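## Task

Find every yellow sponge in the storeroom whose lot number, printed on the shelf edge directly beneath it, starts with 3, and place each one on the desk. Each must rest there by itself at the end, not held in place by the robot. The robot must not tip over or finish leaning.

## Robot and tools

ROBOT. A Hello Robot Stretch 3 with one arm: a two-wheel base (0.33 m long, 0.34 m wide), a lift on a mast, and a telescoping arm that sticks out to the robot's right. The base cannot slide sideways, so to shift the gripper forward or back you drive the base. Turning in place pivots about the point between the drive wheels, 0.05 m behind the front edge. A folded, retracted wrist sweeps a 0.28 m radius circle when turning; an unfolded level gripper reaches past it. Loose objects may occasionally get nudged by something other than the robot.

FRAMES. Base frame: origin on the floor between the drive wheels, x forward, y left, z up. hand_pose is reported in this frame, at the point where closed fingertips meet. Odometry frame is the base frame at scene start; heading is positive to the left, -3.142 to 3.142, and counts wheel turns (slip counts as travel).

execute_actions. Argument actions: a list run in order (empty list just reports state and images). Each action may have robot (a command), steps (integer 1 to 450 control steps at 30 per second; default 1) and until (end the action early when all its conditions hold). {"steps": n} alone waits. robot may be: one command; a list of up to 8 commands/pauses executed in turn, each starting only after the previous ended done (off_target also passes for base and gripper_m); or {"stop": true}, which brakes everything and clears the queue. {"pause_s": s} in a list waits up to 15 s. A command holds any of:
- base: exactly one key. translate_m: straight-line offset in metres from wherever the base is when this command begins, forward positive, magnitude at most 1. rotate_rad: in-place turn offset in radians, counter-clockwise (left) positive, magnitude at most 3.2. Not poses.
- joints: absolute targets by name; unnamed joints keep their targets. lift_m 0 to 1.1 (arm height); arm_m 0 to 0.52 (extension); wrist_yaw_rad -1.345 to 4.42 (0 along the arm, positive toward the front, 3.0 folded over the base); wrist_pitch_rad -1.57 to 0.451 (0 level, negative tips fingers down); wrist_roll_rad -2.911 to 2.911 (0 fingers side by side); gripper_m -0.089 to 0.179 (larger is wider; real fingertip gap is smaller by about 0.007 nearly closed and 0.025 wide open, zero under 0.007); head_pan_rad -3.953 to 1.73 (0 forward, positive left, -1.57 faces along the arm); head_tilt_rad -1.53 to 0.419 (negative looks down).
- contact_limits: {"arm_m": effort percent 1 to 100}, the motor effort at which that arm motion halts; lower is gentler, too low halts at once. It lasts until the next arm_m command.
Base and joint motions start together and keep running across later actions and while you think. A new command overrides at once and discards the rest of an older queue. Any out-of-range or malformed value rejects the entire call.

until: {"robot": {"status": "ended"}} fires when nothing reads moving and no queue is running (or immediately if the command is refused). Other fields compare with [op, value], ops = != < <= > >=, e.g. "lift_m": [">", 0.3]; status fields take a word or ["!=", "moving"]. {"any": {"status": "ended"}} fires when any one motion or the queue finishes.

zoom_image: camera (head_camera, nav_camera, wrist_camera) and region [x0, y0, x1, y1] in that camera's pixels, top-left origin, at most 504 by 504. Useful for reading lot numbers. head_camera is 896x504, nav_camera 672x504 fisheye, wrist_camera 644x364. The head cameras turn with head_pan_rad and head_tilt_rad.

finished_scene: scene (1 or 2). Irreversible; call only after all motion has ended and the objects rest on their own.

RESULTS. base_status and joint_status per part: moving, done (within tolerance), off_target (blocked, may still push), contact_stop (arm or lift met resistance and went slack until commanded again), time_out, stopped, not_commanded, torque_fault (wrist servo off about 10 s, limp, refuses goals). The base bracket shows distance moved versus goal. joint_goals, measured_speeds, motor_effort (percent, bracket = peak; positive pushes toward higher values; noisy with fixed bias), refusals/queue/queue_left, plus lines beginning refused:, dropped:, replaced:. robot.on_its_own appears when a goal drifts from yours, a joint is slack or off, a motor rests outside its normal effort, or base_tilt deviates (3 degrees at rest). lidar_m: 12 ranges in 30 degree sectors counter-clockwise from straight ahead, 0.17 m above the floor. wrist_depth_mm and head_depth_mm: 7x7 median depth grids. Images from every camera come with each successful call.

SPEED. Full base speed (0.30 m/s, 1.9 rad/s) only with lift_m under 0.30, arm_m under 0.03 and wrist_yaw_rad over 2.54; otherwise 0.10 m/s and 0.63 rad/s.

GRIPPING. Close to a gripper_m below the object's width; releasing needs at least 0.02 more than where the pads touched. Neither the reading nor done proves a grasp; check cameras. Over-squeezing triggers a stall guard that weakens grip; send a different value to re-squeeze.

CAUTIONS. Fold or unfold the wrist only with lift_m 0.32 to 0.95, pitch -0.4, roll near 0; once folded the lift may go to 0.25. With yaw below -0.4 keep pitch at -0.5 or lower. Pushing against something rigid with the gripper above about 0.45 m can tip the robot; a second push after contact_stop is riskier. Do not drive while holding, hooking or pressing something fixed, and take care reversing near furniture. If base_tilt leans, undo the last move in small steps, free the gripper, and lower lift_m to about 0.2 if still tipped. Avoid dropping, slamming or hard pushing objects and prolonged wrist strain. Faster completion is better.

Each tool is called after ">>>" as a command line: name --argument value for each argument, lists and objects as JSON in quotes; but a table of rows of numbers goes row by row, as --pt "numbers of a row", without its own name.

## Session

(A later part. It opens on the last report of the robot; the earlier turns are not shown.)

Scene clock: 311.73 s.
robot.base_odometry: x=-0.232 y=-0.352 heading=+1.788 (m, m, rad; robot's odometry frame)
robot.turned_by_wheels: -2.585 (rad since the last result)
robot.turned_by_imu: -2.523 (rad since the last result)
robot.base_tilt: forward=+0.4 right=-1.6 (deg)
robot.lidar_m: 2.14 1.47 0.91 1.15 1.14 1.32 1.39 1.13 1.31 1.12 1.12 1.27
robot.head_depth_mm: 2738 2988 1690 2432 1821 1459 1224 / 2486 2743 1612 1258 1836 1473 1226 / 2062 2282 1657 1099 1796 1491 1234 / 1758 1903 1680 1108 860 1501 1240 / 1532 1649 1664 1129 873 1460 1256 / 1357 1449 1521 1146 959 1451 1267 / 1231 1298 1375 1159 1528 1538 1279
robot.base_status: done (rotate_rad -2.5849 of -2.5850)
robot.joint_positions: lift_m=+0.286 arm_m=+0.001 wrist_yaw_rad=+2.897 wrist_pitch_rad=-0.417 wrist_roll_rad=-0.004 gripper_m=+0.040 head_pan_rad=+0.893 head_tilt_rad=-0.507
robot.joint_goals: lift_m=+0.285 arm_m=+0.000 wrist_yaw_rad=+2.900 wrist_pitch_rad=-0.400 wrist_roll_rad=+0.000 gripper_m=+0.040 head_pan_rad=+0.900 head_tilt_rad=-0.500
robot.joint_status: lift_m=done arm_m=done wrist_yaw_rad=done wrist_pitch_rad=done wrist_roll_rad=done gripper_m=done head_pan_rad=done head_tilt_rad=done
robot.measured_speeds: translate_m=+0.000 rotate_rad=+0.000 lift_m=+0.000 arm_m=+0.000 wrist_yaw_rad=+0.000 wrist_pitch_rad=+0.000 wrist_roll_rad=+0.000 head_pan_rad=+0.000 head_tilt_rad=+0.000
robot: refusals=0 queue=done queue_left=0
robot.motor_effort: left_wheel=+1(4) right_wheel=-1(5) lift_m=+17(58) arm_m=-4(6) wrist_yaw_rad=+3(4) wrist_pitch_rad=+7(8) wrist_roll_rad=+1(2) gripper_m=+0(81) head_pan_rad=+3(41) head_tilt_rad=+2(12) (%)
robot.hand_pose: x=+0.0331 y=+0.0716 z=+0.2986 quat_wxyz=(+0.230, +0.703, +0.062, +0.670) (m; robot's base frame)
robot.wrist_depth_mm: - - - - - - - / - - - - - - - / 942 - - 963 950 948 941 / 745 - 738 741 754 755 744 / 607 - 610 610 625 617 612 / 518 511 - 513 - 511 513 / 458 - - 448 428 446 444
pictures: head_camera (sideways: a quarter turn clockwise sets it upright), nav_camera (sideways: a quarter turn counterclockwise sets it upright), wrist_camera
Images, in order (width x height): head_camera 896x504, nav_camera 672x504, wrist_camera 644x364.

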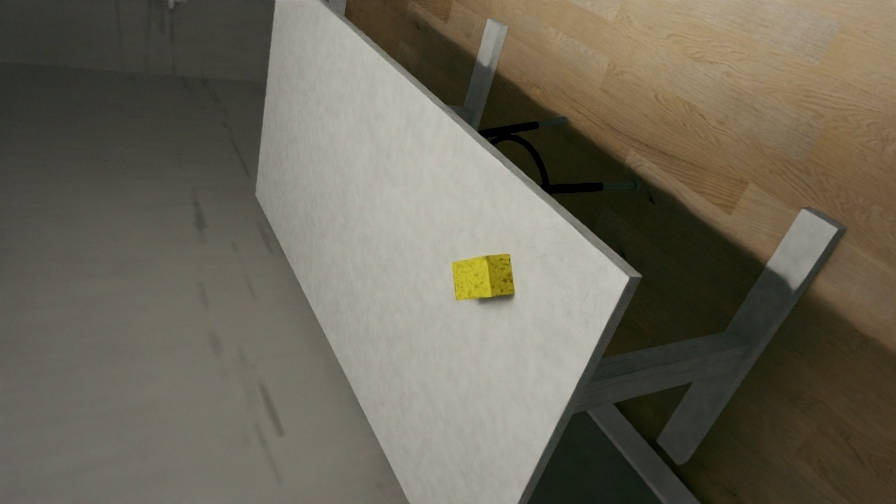

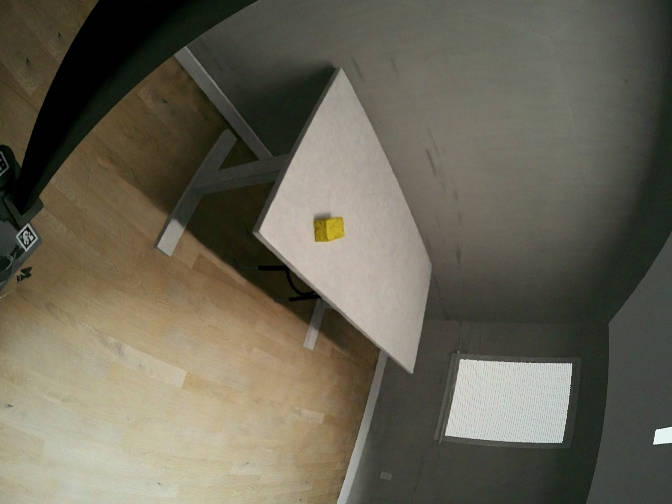

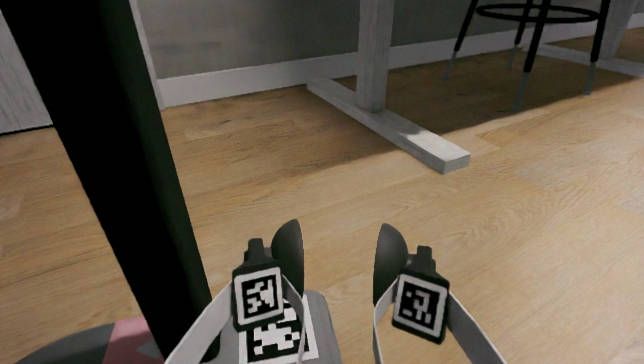

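>>> execute_actions --actions '[{"robot": {"base": {"translate_m": 1.0}, "joints": {"head_pan_rad": -0.6, "head_tilt_rad": -0.5}}, "steps": 200, "until": {"robot": {"translate_m": [">", 0.8]}}}, {"robot": {"base": {"translate_m": 1.0}}, "steps": 200, "until": {"robot": {"translate_m": [">", 0.8]}}}, {"robot": {"base": {"translate_m": 0.6}}, "steps": 200, "until": {"robot": {"status": "ended"}}}]'

Scene clock: 327.67 s.
robot.base_odometry: x=-0.709 y=+1.806 heading=+1.788 (m, m, rad; robot's odometry frame)
robot.turned_by_wheels: +0.000 (rad since the last result)
robot.turned_by_imu: +0.015 (rad since the last result)
robot.base_tilt: forward=+0.6 right=-1.5 (deg)
robot.lidar_m: 1.07 1.07 1.23 1.78 1.78 1.40 3.23 1.04 0.59 0.51 0.51 1.25
robot.head_depth_mm: 1757 1910 2091 2243 1831 1465 1223 / 1780 1980 2211 2350 1845 1473 1239 / 1569 1728 1923 2140 1849 1492 1239 / 1382 1498 1644 1817 1836 1502 1252 / 1230 1327 1446 1569 1713 1513 1254 / 1117 1193 1284 1396 1518 1526 1266 / 1019 1084 1155 1241 1342 1425 1277
robot.base_status: done (translate_m +0.6000 of +0.6000)
robot.joint_positions: lift_m=+0.286 arm_m=+0.001 wrist_yaw_rad=+2.898 wrist_pitch_rad=-0.417 wrist_roll_rad=-0.004 gripper_m=+0.040 head_pan_rad=-0.593 head_tilt_rad=-0.506
robot.joint_goals: lift_m=+0.285 arm_m=+0.000 wrist_yaw_rad=+2.900 wrist_pitch_rad=-0.400 wrist_roll_rad=+0.000 gripper_m=+0.040 head_pan_rad=-0.600 head_tilt_rad=-0.500
robot.joint_status: lift_m=done arm_m=done wrist_yaw_rad=done wrist_pitch_rad=done wrist_roll_rad=done gripper_m=done head_pan_rad=done head_tilt_rad=done
robot.measured_speeds: translate_m=+0.000 rotate_rad=+0.000 lift_m=+0.000 arm_m=+0.000 wrist_yaw_rad=+0.000 wrist_pitch_rad=+0.000 wrist_roll_rad=+0.000 head_pan_rad=+0.000 head_tilt_rad=+0.000
robot: refusals=0 queue=done queue_left=0
robot.motor_effort: left_wheel=-1(7) right_wheel=+1(7) lift_m=+18(17) arm_m=-4(4) wrist_yaw_rad=+2(3) wrist_pitch_rad=+7(7) wrist_roll_rad=+1(1) gripper_m=-1(0) head_pan_rad=-3(39) head_tilt_rad=+2(3) (%)
robot.hand_pose: x=+0.0330 y=+0.0716 z=+0.2986 quat_wxyz=(+0.230, +0.703, +0.062, +0.670) (m; robot's base frame)
robot.wrist_depth_mm: - - - - - - 880 / - - - - - - 900 / 954 - 995 961 951 938 905 / 743 - 774 757 740 729 744 / 619 - 605 610 622 612 606 / 514 499 - 512 - 515 517 / 457 - - 444 429 437 442
pictures: head_camera (sideways: a quarter turn clockwise sets it upright), nav_camera (sideways: a quarter turn counterclockwise sets it upright), wrist_camera
Images, in order (width x height): head_camera 896x504, nav_camera 672x504, wrist_camera 644x364.

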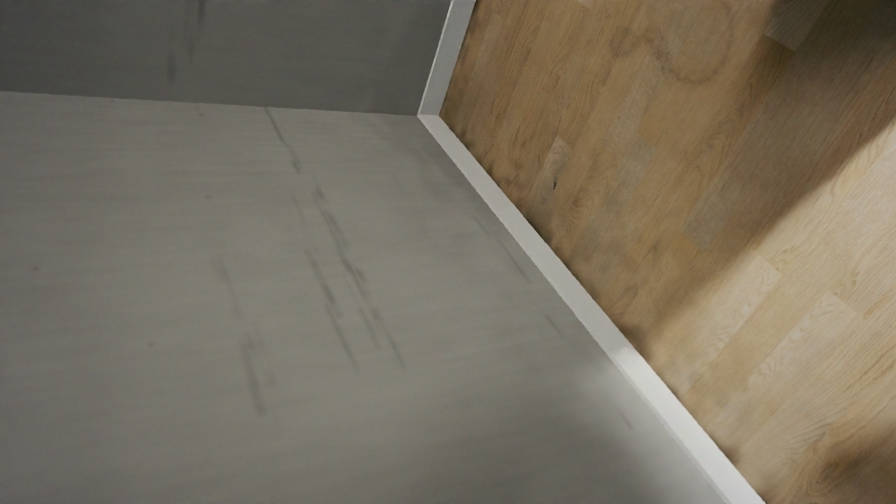

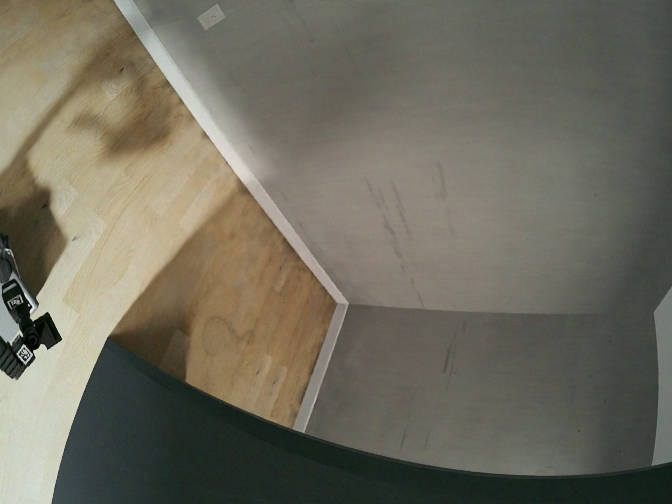

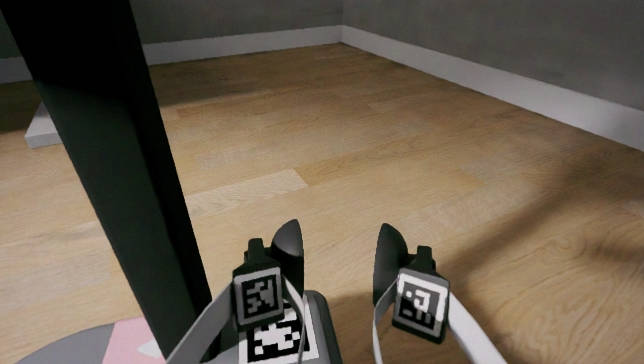

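>>> execute_actions --actions '[{"robot": [{"base": {"translate_m": 0.42}, "joints": {"head_pan_rad": -1.9, "head_tilt_rad": -0.3}}, {"base": {"rotate_rad": -1.295}}, {"base": {"translate_m": 1.0}}], "steps": 300, "until": {"robot": {"queue_left": ["=", 0], "translate_m": [">", 0.75]}}}, {"robot": {"base": {"translate_m": 0.65}}, "steps": 200, "until": {"robot": {"status": "ended"}}}]'

Scene clock: 357.70 s.
robot.base_odometry: x=+0.434 y=+2.880 heading=+0.493 (m, m, rad; robot's odometry frame)
robot.turned_by_wheels: -1.295 (rad since the last result)
robot.turned_by_imu: -1.244 (rad since the last result)
robot.base_tilt: forward=+0.5 right=-1.5 (deg)
robot.lidar_m: 0.48 0.50 0.65 0.63 0.66 0.92 2.80 0.66 1.37 1.66 0.65 0.49
robot.head_depth_mm: 1200 1319 1394 1126 1400 1165 1312 / 1179 1271 1339 1457 1484 1624 1372 / 1212 1289 1394 1514 1994 1691 1428 / 1991 2102 2240 2428 2447 1811 1438 / 2878 3039 - 3461 2494 1827 1439 / 3610 3826 - - 2557 1839 1455 / 3509 3702 3941 3903 2597 1877 1461
robot.base_status: done (translate_m +0.6500 of +0.6500)
robot.joint_positions: lift_m=+0.286 arm_m=+0.001 wrist_yaw_rad=+2.898 wrist_pitch_rad=-0.417 wrist_roll_rad=-0.004 gripper_m=+0.040 head_pan_rad=-1.893 head_tilt_rad=-0.309
robot.joint_goals: lift_m=+0.285 arm_m=+0.000 wrist_yaw_rad=+2.900 wrist_pitch_rad=-0.400 wrist_roll_rad=+0.000 gripper_m=+0.040 head_pan_rad=-1.900 head_tilt_rad=-0.300
robot.joint_status: lift_m=done arm_m=done wrist_yaw_rad=done wrist_pitch_rad=done wrist_roll_rad=done gripper_m=done head_pan_rad=done head_tilt_rad=done
robot.measured_speeds: translate_m=+0.000 rotate_rad=+0.000 lift_m=+0.000 arm_m=+0.000 wrist_yaw_rad=+0.000 wrist_pitch_rad=+0.000 wrist_roll_rad=+0.000 head_pan_rad=+0.000 head_tilt_rad=+0.000
robot: refusals=0 queue=done queue_left=0
robot.motor_effort: left_wheel=-1(8) right_wheel=+0(8) lift_m=+17(17) arm_m=-4(4) wrist_yaw_rad=+2(2) wrist_pitch_rad=+7(7) wrist_roll_rad=+1(1) gripper_m=+0(1) head_pan_rad=-3(40) head_tilt_rad=+3(18) (%)
robot.hand_pose: x=+0.0329 y=+0.0716 z=+0.2986 quat_wxyz=(+0.230, +0.703, +0.062, +0.670) (m; robot's base frame)
robot.wrist_depth_mm: - 580 614 624 656 641 475 / - 631 649 671 713 664 488 / 650 - 715 742 767 679 492 / 695 - 733 745 733 698 503 / 618 - 617 604 615 608 498 / 517 509 - 511 - 506 485 / 454 - - 446 430 441 441
pictures: head_camera (sideways: a quarter turn clockwise sets it upright), nav_camera (sideways: a quarter turn counterclockwise sets it upright), wrist_camera
Images, in order (width x height): head_camera 896x504, nav_camera 672x504, wrist_camera 644x364.

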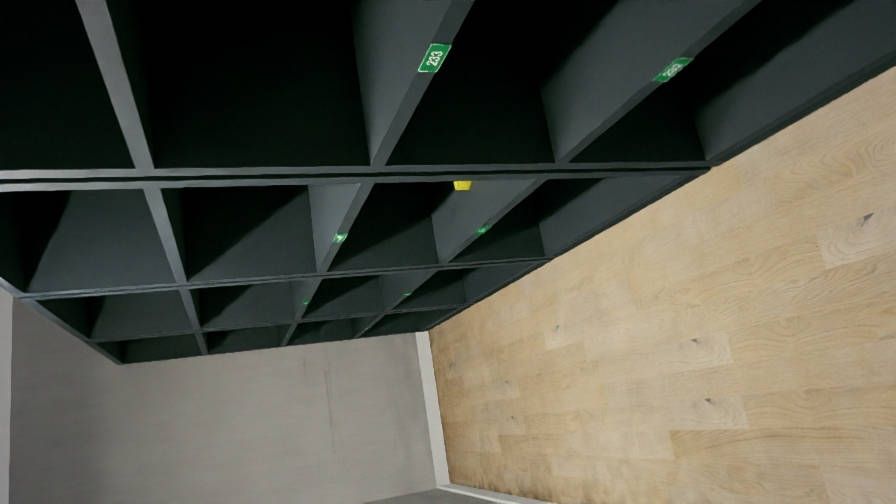

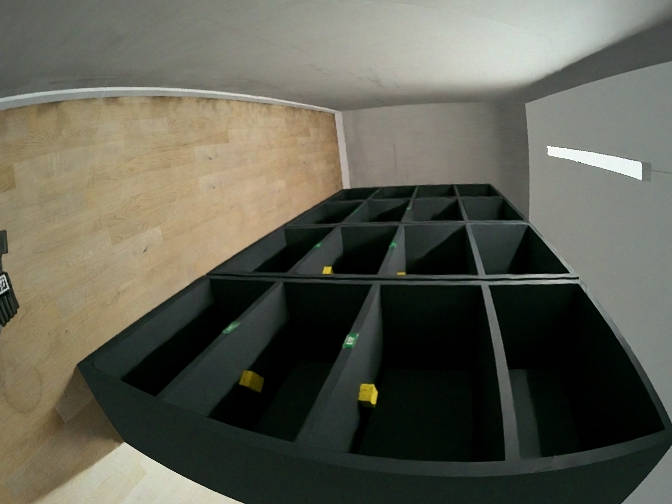

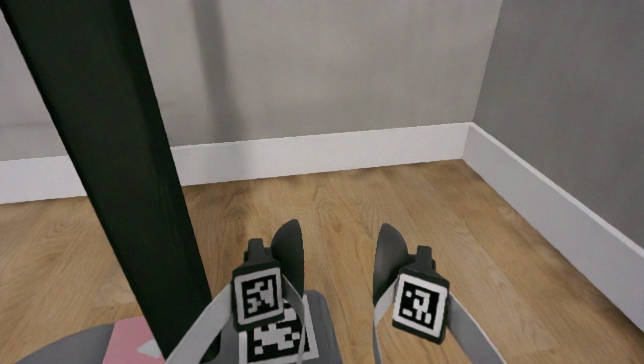

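>>> zoom_image --camera "head_camera" --region '[400, 30, 720, 110]'

>>> zoom_image --camera "head_camera" --region '[280, 210, 520, 350]'

Region (400, 30, 720, 110) of head_camera's 896x504 image, scaled by 1.575, with more detail than that image has; it fills the top 126 rows of this view, and the rest is white.

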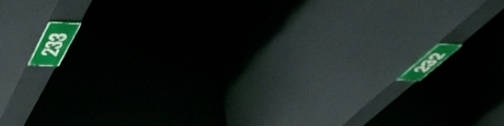

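Region (280, 210, 520, 350) of head_camera's 896x504 image, scaled by 2.100, with more detail than that image has; it fills the top 294 rows of this view, and the rest is white.

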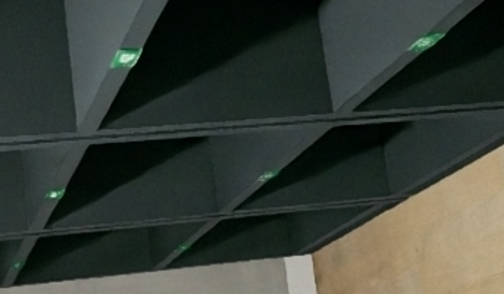

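>>> execute_actions --actions '[{"robot": [{"base": {"rotate_rad": -1.615}, "joints": {"head_pan_rad": -0.75, "head_tilt_rad": -0.45}}, {"base": {"translate_m": 1.0}}], "steps": 300, "until": {"robot": {"queue_left": ["=", 0], "translate_m": [">", 0.75]}}}, {"robot": {"base": {"translate_m": 0.6}}, "steps": 200, "until": {"robot": {"status": "ended"}}}]'

Scene clock: 381.60 s.
robot.base_odometry: x=+1.020 y=+1.663 heading=-1.122 (m, m, rad; robot's odometry frame)
robot.turned_by_wheels: -1.615 (rad since the last result)
robot.turned_by_imu: -1.558 (rad since the last result)
robot.base_tilt: forward=+0.6 right=-1.4 (deg)
robot.lidar_m: 1.68 0.64 0.47 0.46 0.48 0.66 1.93 1.06 1.04 0.55 1.05 1.02
robot.head_depth_mm: 933 1012 866 709 1141 900 1165 / 1018 1105 1030 773 1164 969 1205 / 1049 1145 1057 1372 1176 1384 1236 / 954 1041 1066 1237 1231 1441 1296 / 876 944 1007 1130 1299 1493 1306 / 850 970 1269 1692 1914 1611 1316 / 1568 1733 1794 1904 2054 1616 1326
robot.base_status: done (translate_m +0.6000 of +0.6000)
robot.joint_positions: lift_m=+0.286 arm_m=+0.001 wrist_yaw_rad=+2.898 wrist_pitch_rad=-0.417 wrist_roll_rad=-0.004 gripper_m=+0.040 head_pan_rad=-0.757 head_tilt_rad=-0.445
robot.joint_goals: lift_m=+0.285 arm_m=+0.000 wrist_yaw_rad=+2.900 wrist_pitch_rad=-0.400 wrist_roll_rad=+0.000 gripper_m=+0.040 head_pan_rad=-0.750 head_tilt_rad=-0.450
robot.joint_status: lift_m=done arm_m=done wrist_yaw_rad=done wrist_pitch_rad=done wrist_roll_rad=done gripper_m=done head_pan_rad=done head_tilt_rad=done
robot.measured_speeds: translate_m=+0.000 rotate_rad=+0.000 lift_m=+0.000 arm_m=+0.000 wrist_yaw_rad=+0.000 wrist_pitch_rad=+0.000 wrist_roll_rad=+0.000 head_pan_rad=+0.000 head_tilt_rad=+0.000
robot: refusals=0 queue=done queue_left=0
robot.motor_effort: left_wheel=+0(7) right_wheel=+1(7) lift_m=+17(17) arm_m=-4(4) wrist_yaw_rad=+2(2) wrist_pitch_rad=+7(7) wrist_roll_rad=+1(1) gripper_m=+0(0) head_pan_rad=+3(39) head_tilt_rad=-2(13) (%)
robot.hand_pose: x=+0.0329 y=+0.0716 z=+0.2986 quat_wxyz=(+0.230, +0.703, +0.062, +0.670) (m; robot's base frame)
robot.wrist_depth_mm: - 430 449 460 489 512 536 / - 463 483 511 538 567 604 / 470 - 527 551 580 628 659 / 516 - 572 597 639 674 704 / 559 - 601 618 629 615 606 / 517 509 - 513 - 507 515 / 462 - - 454 438 440 442
pictures: head_camera (sideways: a quarter turn clockwise sets it upright), nav_camera (sideways: a quarter turn counterclockwise sets it upright), wrist_camera
Images, in order (width x height): head_camera 896x504, nav_camera 672x504, wrist_camera 644x364.

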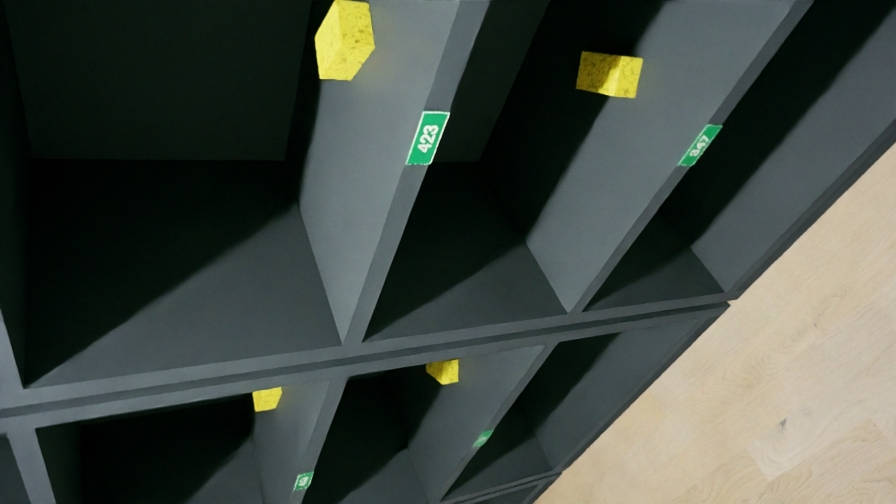

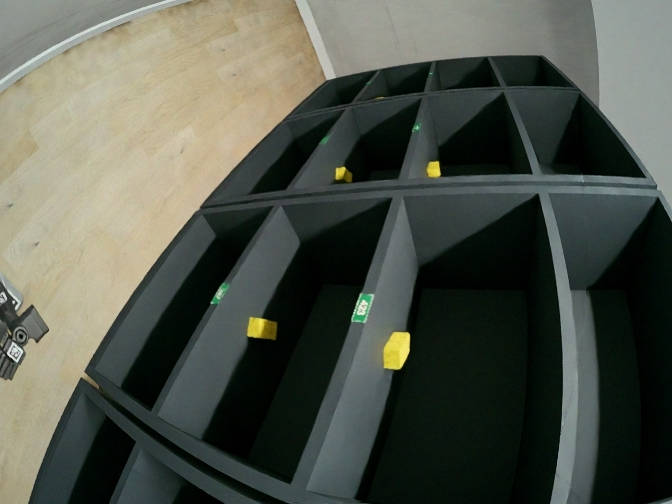

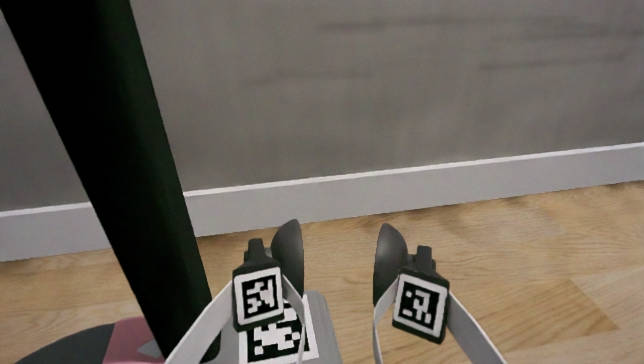

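>>> zoom_image --camera "head_camera" --region '[560, 30, 760, 190]'

>>> zoom_image --camera "head_camera" --region '[270, 455, 340, 504]'

>>> zoom_image --camera "head_camera" --region '[450, 415, 520, 465]'

Region (560, 30, 760, 190) of head_camera's 896x504 image, scaled by 2.520, with more detail than that image has; it fills the top 403 rows of this view, and the rest is white.

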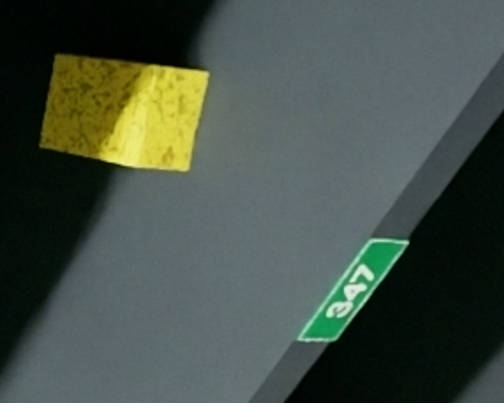

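Region (270, 455, 340, 504) of head_camera's 896x504 image, scaled by 7.200, with more detail than that image has; it fills the top 353 rows of this view, and the rest is white.

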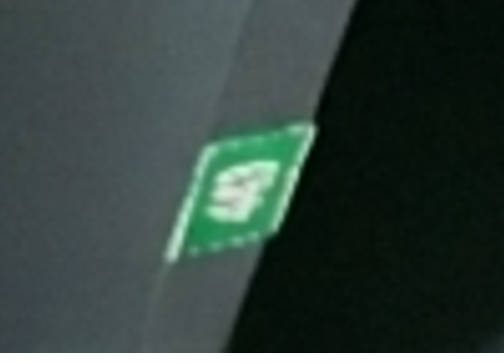

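Region (450, 415, 520, 465) of head_camera's 896x504 image, scaled by 7.200, with more detail than that image has; it fills the top 360 rows of this view, and the rest is white.

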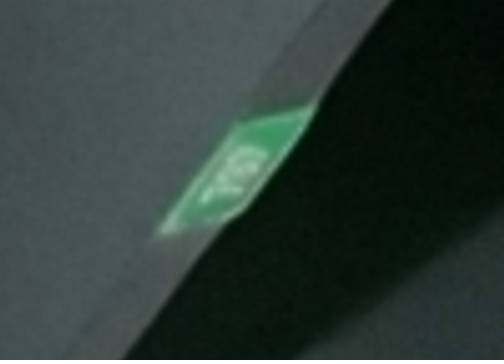

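>>> execute_actions --actions '[{"robot": [{"base": {"rotate_rad": -0.03}, "joints": {"head_pan_rad": -0.6, "head_tilt_rad": -0.45}}, {"base": {"translate_m": 1.0}}], "steps": 300, "until": {"robot": {"queue_left": ["=", 0], "translate_m": [">", 0.75]}}}, {"robot": {"base": {"translate_m": 0.55}}, "steps": 200, "until": {"robot": {"status": "ended"}}}]'

Scene clock: 405.83 s.
robot.base_odometry: x=+1.549 y=+0.475 heading=-1.152 (m, m, rad; robot's odometry frame)
robot.turned_by_wheels: -0.030 (rad since the last result)
robot.turned_by_imu: -0.020 (rad since the last result)
robot.base_tilt: forward=+0.4 right=-1.4 (deg)
robot.lidar_m: 1.50 0.67 0.49 0.47 0.49 0.66 1.82 1.37 0.63 0.99 0.74 0.76
robot.head_depth_mm: 615 684 765 750 1004 928 1189 / 603 660 722 801 903 999 1171 / 1239 1386 974 1538 1175 1431 1259 / 1409 1562 1179 1651 1689 1533 1294 / 1364 1497 1516 1688 1842 1597 1300 / 1291 1393 1518 1662 1841 1612 1316 / 1260 1363 1455 1568 1708 1623 1316
robot.base_status: done (translate_m +0.5500 of +0.5500)
robot.joint_positions: lift_m=+0.286 arm_m=+0.001 wrist_yaw_rad=+2.898 wrist_pitch_rad=-0.417 wrist_roll_rad=-0.004 gripper_m=+0.040 head_pan_rad=-0.607 head_tilt_rad=-0.445
robot.joint_goals: lift_m=+0.285 arm_m=+0.000 wrist_yaw_rad=+2.900 wrist_pitch_rad=-0.400 wrist_roll_rad=+0.000 gripper_m=+0.040 head_pan_rad=-0.600 head_tilt_rad=-0.450
robot.joint_status: lift_m=done arm_m=done wrist_yaw_rad=done wrist_pitch_rad=done wrist_roll_rad=done gripper_m=done head_pan_rad=done head_tilt_rad=done
robot.measured_speeds: translate_m=+0.000 rotate_rad=+0.000 lift_m=+0.000 arm_m=+0.000 wrist_yaw_rad=+0.000 wrist_pitch_rad=+0.000 wrist_roll_rad=+0.000 head_pan_rad=+0.000 head_tilt_rad=+0.000
robot: refusals=0 queue=done queue_left=0
robot.motor_effort: left_wheel=+0(7) right_wheel=+1(6) lift_m=+17(17) arm_m=-4(4) wrist_yaw_rad=+2(2) wrist_pitch_rad=+7(7) wrist_roll_rad=+1(1) gripper_m=+0(0) head_pan_rad=+3(16) head_tilt_rad=-2(2) (%)
robot.hand_pose: x=+0.0329 y=+0.0716 z=+0.2986 quat_wxyz=(+0.230, +0.703, +0.062, +0.670) (m; robot's base frame)
robot.wrist_depth_mm: - 437 456 485 514 534 565 / - 475 497 528 548 593 629 / 482 - 531 571 599 647 689 / 516 - 577 611 645 691 705 / 552 - 613 612 626 604 620 / 512 510 - 517 - 514 506 / 460 - - 443 434 443 442
pictures: head_camera (sideways: a quarter turn clockwise sets it upright), nav_camera (sideways: a quarter turn counterclockwise sets it upright), wrist_camera
Images, in order (width x height): head_camera 896x504, nav_camera 672x504, wrist_camera 644x364.

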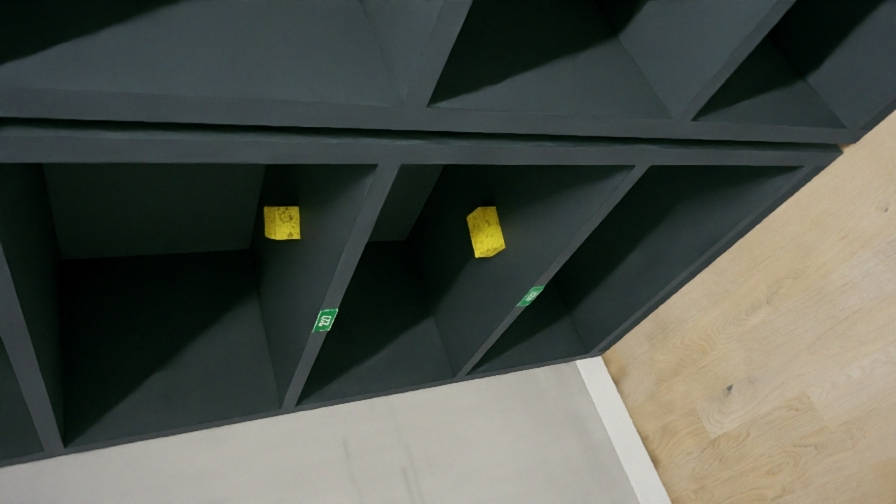

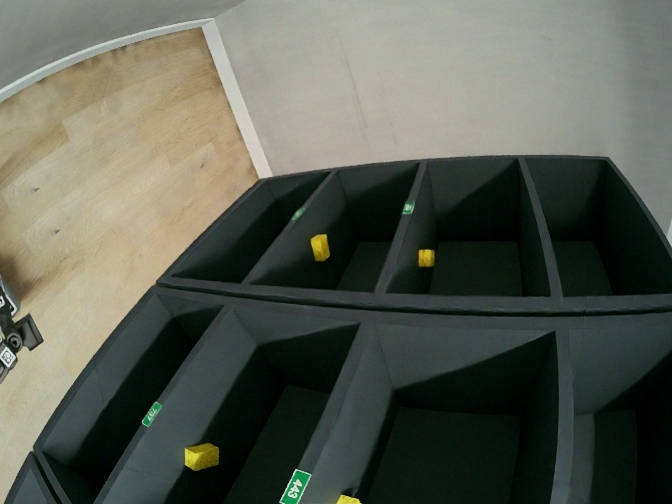

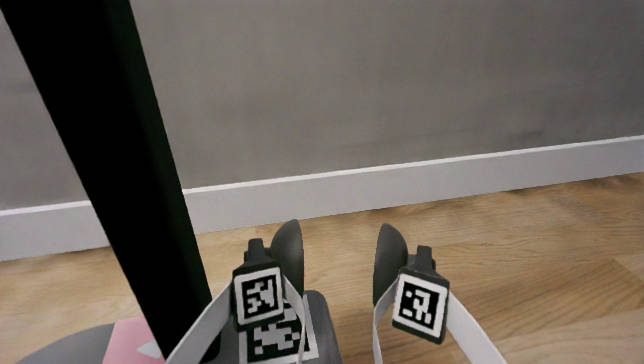

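>>> zoom_image --camera "head_camera" --region '[290, 295, 360, 345]'

>>> zoom_image --camera "head_camera" --region '[495, 272, 565, 322]'

>>> zoom_image --camera "nav_camera" --region '[120, 385, 330, 504]'

Region (290, 295, 360, 345) of head_camera's 896x504 image, scaled by 7.200, with more detail than that image has; it fills the top 360 rows of this view, and the rest is white.

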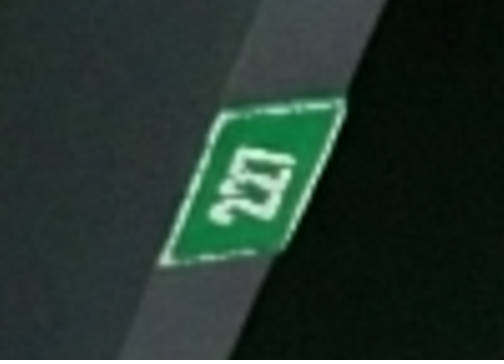

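Region (495, 272, 565, 322) of head_camera's 896x504 image, scaled by 7.200, with more detail than that image has; it fills the top 360 rows of this view, and the rest is white.

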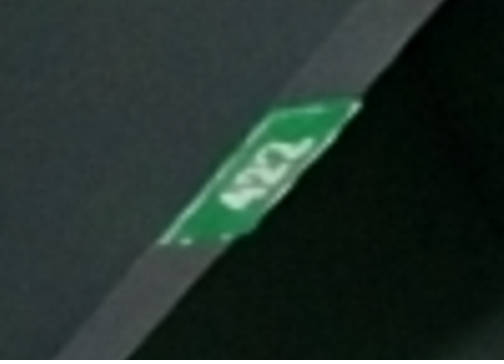

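Region (120, 385, 330, 504) of nav_camera's 672x504 image, scaled by 2.400, with more detail than that image has; it fills the top 286 rows of this view, and the rest is white.

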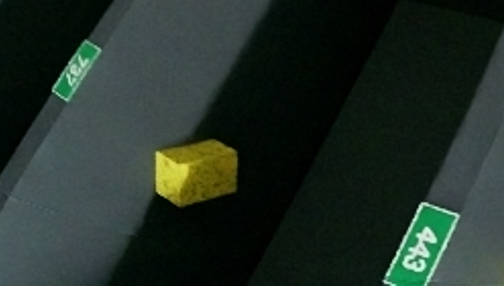

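>>> execute_actions --actions '[{"robot": {"base": {"translate_m": -0.94}, "joints": {"head_pan_rad": -1.45, "head_tilt_rad": -0.8}}, "steps": 300, "until": {"robot": {"translate_m": ["<", -0.85]}}}, {"robot": {"joints": {"lift_m": 0.615}}, "steps": 100, "until": {"robot": {"lift_m": [">", 0.33]}}}, {"robot": {"joints": {"wrist_yaw_rad": 0.5}}, "steps": 100, "until": {"robot": {"wrist_yaw_rad": ["<", 2.0]}}}, {"robot": {"joints": {"wrist_pitch_rad": -0.45, "gripper_m": 0.15, "arm_m": 0.1}}, "steps": 150, "until": {"robot": {"status": "ended"}}}]'

Scene clock: 446.77 s.
robot.base_odometry: x=+1.167 y=+1.334 heading=-1.152 (m, m, rad; robot's odometry frame)
robot.turned_by_wheels: +0.000 (rad since the last result)
robot.turned_by_imu: -0.006 (rad since the last result)
robot.base_tilt: forward=+0.6 right=-1.4 (deg)
robot.lidar_m: 1.87 0.67 0.48 0.46 0.48 0.65 1.75 1.38 0.64 1.00 0.75 0.77
robot.head_depth_mm: 804 607 1109 991 1270 - - / 814 615 1127 1005 1315 - 1107 / 821 625 1138 1009 1283 1217 1119 / 830 637 1150 995 1332 1259 1123 / 835 644 1169 1030 1334 1279 1125 / 847 654 1181 1045 1323 1297 1134 / 857 666 1074 1020 1171 1295 1137
robot.base_status: done (translate_m -0.9400 of -0.9400)
robot.joint_positions: lift_m=+0.614 arm_m=+0.100 wrist_yaw_rad=+0.503 wrist_pitch_rad=-0.464 wrist_roll_rad=-0.004 gripper_m=+0.150 head_pan_rad=-1.443 head_tilt_rad=-0.790
robot.joint_goals: lift_m=+0.615 arm_m=+0.100 wrist_yaw_rad=+0.500 wrist_pitch_rad=-0.450 wrist_roll_rad=+0.000 gripper_m=+0.150 head_pan_rad=-1.450 head_tilt_rad=-0.800
robot.joint_status: lift_m=done arm_m=done wrist_yaw_rad=done wrist_pitch_rad=done wrist_roll_rad=done gripper_m=done head_pan_rad=done head_tilt_rad=done
robot.measured_speeds: translate_m=+0.000 rotate_rad=+0.000 lift_m=+0.000 arm_m=+0.000 wrist_yaw_rad=+0.000 wrist_pitch_rad=+0.000 wrist_roll_rad=+0.000 head_pan_rad=+0.000 head_tilt_rad=+0.000
robot: refusals=0 queue=done queue_left=0
robot.motor_effort: left_wheel=+0(7) right_wheel=-1(6) lift_m=+58(61) arm_m=+4(5) wrist_yaw_rad=-3(4) wrist_pitch_rad=+6(6) wrist_roll_rad=+1(1) gripper_m=+1(81) head_pan_rad=-3(36) head_tilt_rad=-4(22) (%)
robot.hand_pose: x=+0.0837 y=-0.4361 z=+0.6168 quat_wxyz=(+0.708, +0.329, -0.624, +0.014) (m; robot's base frame)
robot.wrist_depth_mm: 418 477 613 716 627 548 493 / 485 496 584 590 599 572 523 / - 471 440 431 398 418 433 / - 562 382 349 345 343 348 / - 641 770 884 298 286 286 / 863 - 761 787 770 276 244 / 771 750 736 680 681 679 230
pictures: head_camera (sideways: a quarter turn clockwise sets it upright), nav_camera (sideways: a quarter turn counterclockwise sets it upright), wrist_camera
Images, in order (width x height): head_camera 896x504, nav_camera 672x504, wrist_camera 644x364.

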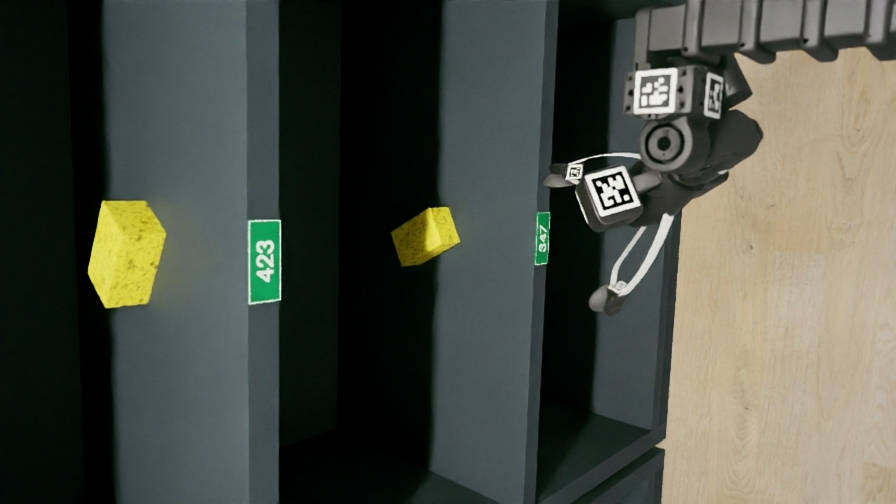

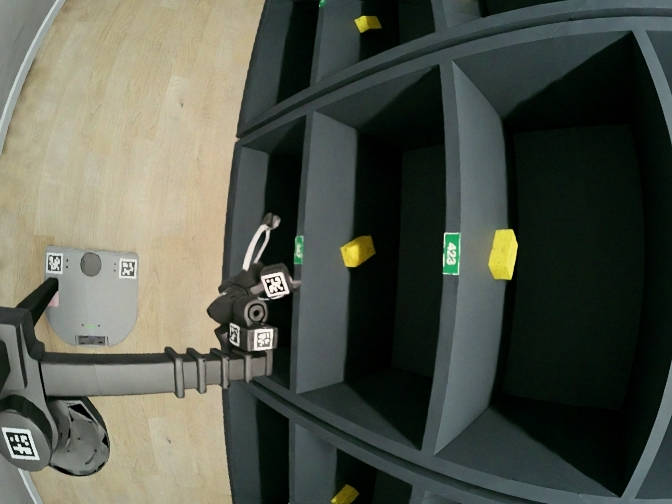

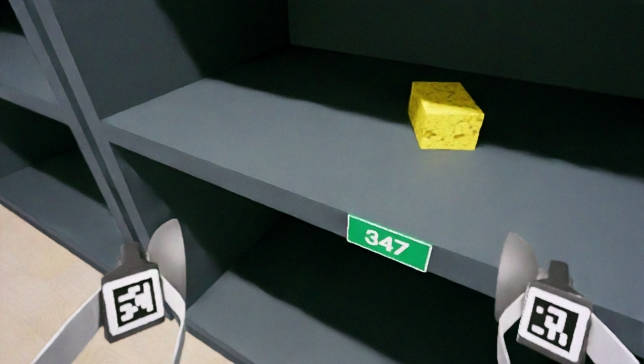

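>>> execute_actions --actions '[{"robot": {"base": {"translate_m": 0.03}, "joints": {"lift_m": 0.625, "arm_m": 0.42}}, "steps": 150, "until": {"robot": {"status": "ended"}}}]'

Scene clock: 466.10 s.
robot.base_odometry: x=+1.179 y=+1.307 heading=-1.152 (m, m, rad; robot's odometry frame)
robot.turned_by_wheels: +0.000 (rad since the last result)
robot.turned_by_imu: +0.001 (rad since the last result)
robot.base_tilt: forward=+0.7 right=-1.5 (deg)
robot.lidar_m: 1.87 0.67 0.48 0.46 0.48 0.65 1.75 1.41 0.65 1.00 0.72 0.77
robot.head_depth_mm: 803 605 1108 1015 - - 1100 / 812 614 1124 948 1308 1237 1103 / 820 624 1139 962 1312 1249 1113 / 830 635 1148 998 1332 1266 1118 / 835 644 1162 1033 1341 1280 1131 / 848 654 1183 1042 1315 1290 1131 / 858 666 1009 991 1102 1298 1150
robot.base_status: done (translate_m +0.0300 of +0.0300)
robot.joint_positions: lift_m=+0.624 arm_m=+0.420 wrist_yaw_rad=+0.501 wrist_pitch_rad=-0.464 wrist_roll_rad=-0.004 gripper_m=+0.150 head_pan_rad=-1.443 head_tilt_rad=-0.790
robot.joint_goals: lift_m=+0.625 arm_m=+0.420 wrist_yaw_rad=+0.500 wrist_pitch_rad=-0.450 wrist_roll_rad=+0.000 gripper_m=+0.150 head_pan_rad=-1.450 head_tilt_rad=-0.800
robot.joint_status: lift_m=done arm_m=done wrist_yaw_rad=done wrist_pitch_rad=done wrist_roll_rad=done gripper_m=done head_pan_rad=done head_tilt_rad=done
robot.measured_speeds: translate_m=+0.000 rotate_rad=+0.000 lift_m=+0.000 arm_m=+0.000 wrist_yaw_rad=+0.000 wrist_pitch_rad=+0.000 wrist_roll_rad=+0.000 head_pan_rad=+0.000 head_tilt_rad=+0.000
robot: refusals=0 queue=done queue_left=0
robot.motor_effort: left_wheel=+0(4) right_wheel=+0(4) lift_m=+58(60) arm_m=+4(4) wrist_yaw_rad=-2(3) wrist_pitch_rad=+6(6) wrist_roll_rad=+1(1) gripper_m=+0(1) head_pan_rad=-3(3) head_tilt_rad=-4(4) (%)
robot.hand_pose: x=+0.0834 y=-0.7562 z=+0.6267 quat_wxyz=(+0.708, +0.328, -0.624, +0.013) (m; robot's base frame)
robot.wrist_depth_mm: 372 447 431 371 323 287 259 / 383 471 488 405 349 305 276 / 396 451 459 432 380 333 293 / 362 364 362 361 364 344 315 / 302 313 303 298 298 299 296 / 255 - 257 202 249 256 253 / 228 217 223 176 217 220 228
pictures: head_camera (sideways: a quarter turn clockwise sets it upright), nav_camera (sideways: a quarter turn counterclockwise sets it upright), wrist_camera
Images, in order (width x height): head_camera 896x504, nav_camera 672x504, wrist_camera 644x364.

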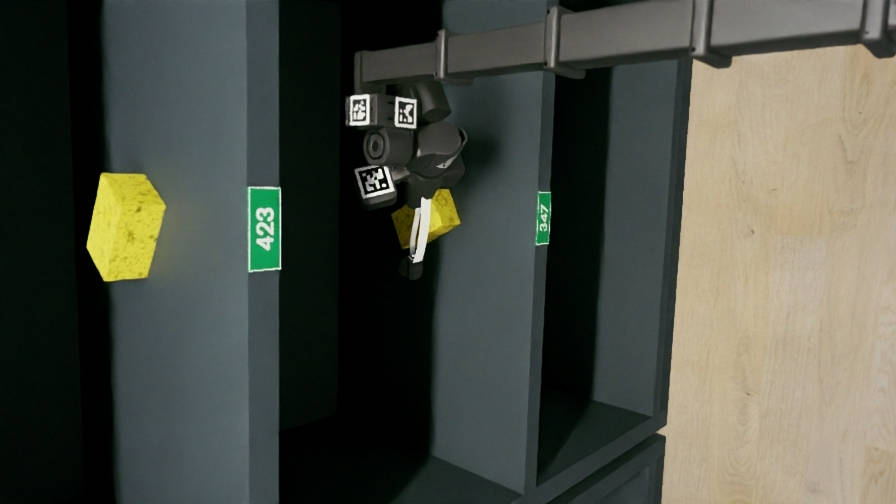

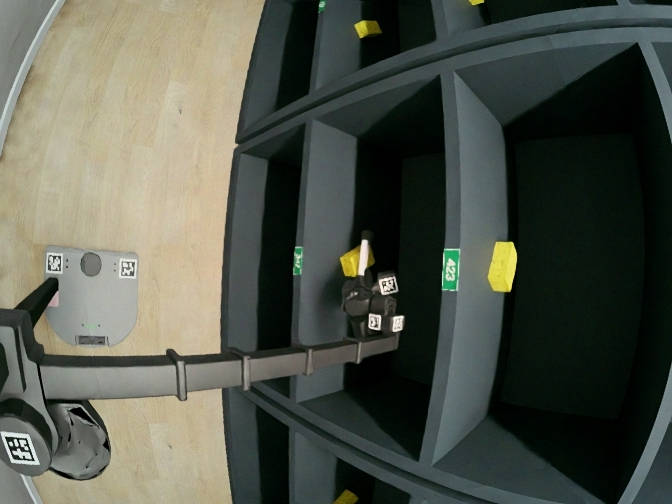

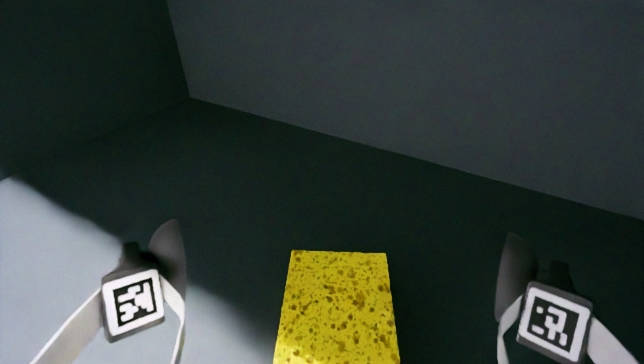

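>>> execute_actions --actions '[{"robot": {"joints": {"lift_m": 0.565, "arm_m": 0.414, "gripper_m": 0.11}}, "steps": 60, "until": {"robot": {"status": "ended"}}}, {"robot": {"joints": {"gripper_m": 0.02}}, "steps": 45, "until": {"robot": {"status": "ended"}}}]'

Scene clock: 473.50 s.
robot.base_odometry: x=+1.179 y=+1.307 heading=-1.152 (m, m, rad; robot's odometry frame)
robot.turned_by_wheels: +0.000 (rad since the last result)
robot.turned_by_imu: +0.000 (rad since the last result)
robot.base_tilt: forward=+0.5 right=-1.3 (deg)
robot.lidar_m: 1.87 0.67 0.48 0.46 0.48 0.65 1.75 1.41 0.66 1.00 0.73 0.77
robot.head_depth_mm: 802 605 1107 994 1082 - - / 813 615 1122 954 1301 1238 1108 / 822 624 1134 963 1315 1243 1113 / 829 635 1152 1001 1333 1260 1122 / 836 644 1167 1033 1335 1283 1129 / 844 655 1183 1045 1316 1293 1136 / 857 665 1015 994 1110 1309 1146
robot.base_status: done (translate_m +0.0300 of +0.0300)
robot.joint_positions: lift_m=+0.566 arm_m=+0.414 wrist_yaw_rad=+0.501 wrist_pitch_rad=-0.461 wrist_roll_rad=-0.004 gripper_m=+0.021 head_pan_rad=-1.443 head_tilt_rad=-0.790
robot.joint_goals: lift_m=+0.565 arm_m=+0.414 wrist_yaw_rad=+0.500 wrist_pitch_rad=-0.450 wrist_roll_rad=+0.000 gripper_m=+0.020 head_pan_rad=-1.450 head_tilt_rad=-0.800
robot.joint_status: lift_m=done arm_m=done wrist_yaw_rad=done wrist_pitch_rad=done wrist_roll_rad=done gripper_m=done head_pan_rad=done head_tilt_rad=done
robot.measured_speeds: translate_m=+0.000 rotate_rad=+0.000 lift_m=+0.000 arm_m=+0.000 wrist_yaw_rad=+0.000 wrist_pitch_rad=+0.000 wrist_roll_rad=+0.000 head_pan_rad=+0.000 head_tilt_rad=+0.000
robot: refusals=0 queue=done queue_left=0
robot.motor_effort: left_wheel=+0(0) right_wheel=+0(1) lift_m=+17(58) arm_m=-4(3) wrist_yaw_rad=-2(2) wrist_pitch_rad=+4(6) wrist_roll_rad=+1(1) gripper_m=-20(92) head_pan_rad=-3(3) head_tilt_rad=-4(4) (%)
robot.hand_pose: x=+0.0836 y=-0.7512 z=+0.5688 quat_wxyz=(+0.708, +0.327, -0.625, +0.015) (m; robot's base frame)
robot.wrist_depth_mm: 365 451 439 377 331 294 263 / 381 428 452 400 357 314 280 / 344 338 337 334 336 321 296 / 268 265 268 187 264 265 263 / 222 221 228 156 166 218 216 / 188 186 142 133 132 185 185 / 164 165 159 119 119 160 162
pictures: head_camera (sideways: a quarter turn clockwise sets it upright), nav_camera (sideways: a quarter turn counterclockwise sets it upright), wrist_camera
Images, in order (width x height): head_camera 896x504, nav_camera 672x504, wrist_camera 644x364.

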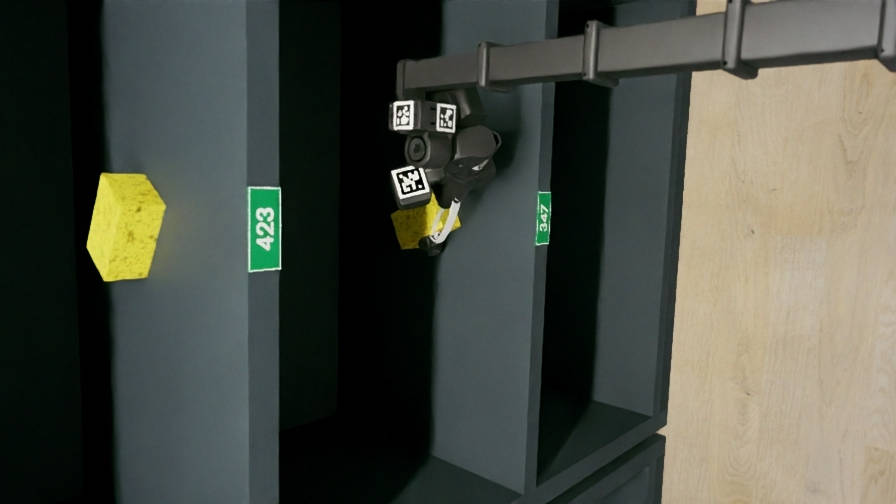

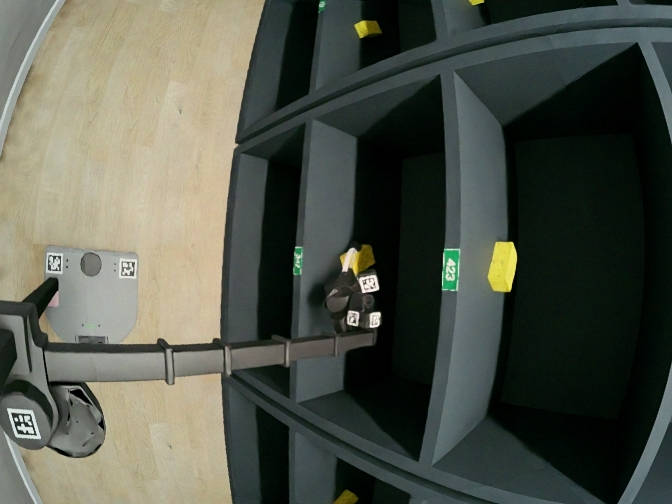

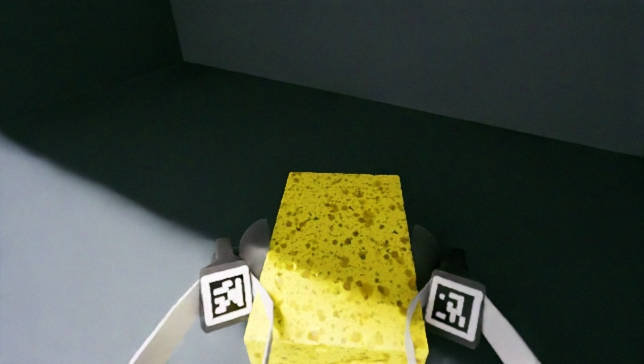

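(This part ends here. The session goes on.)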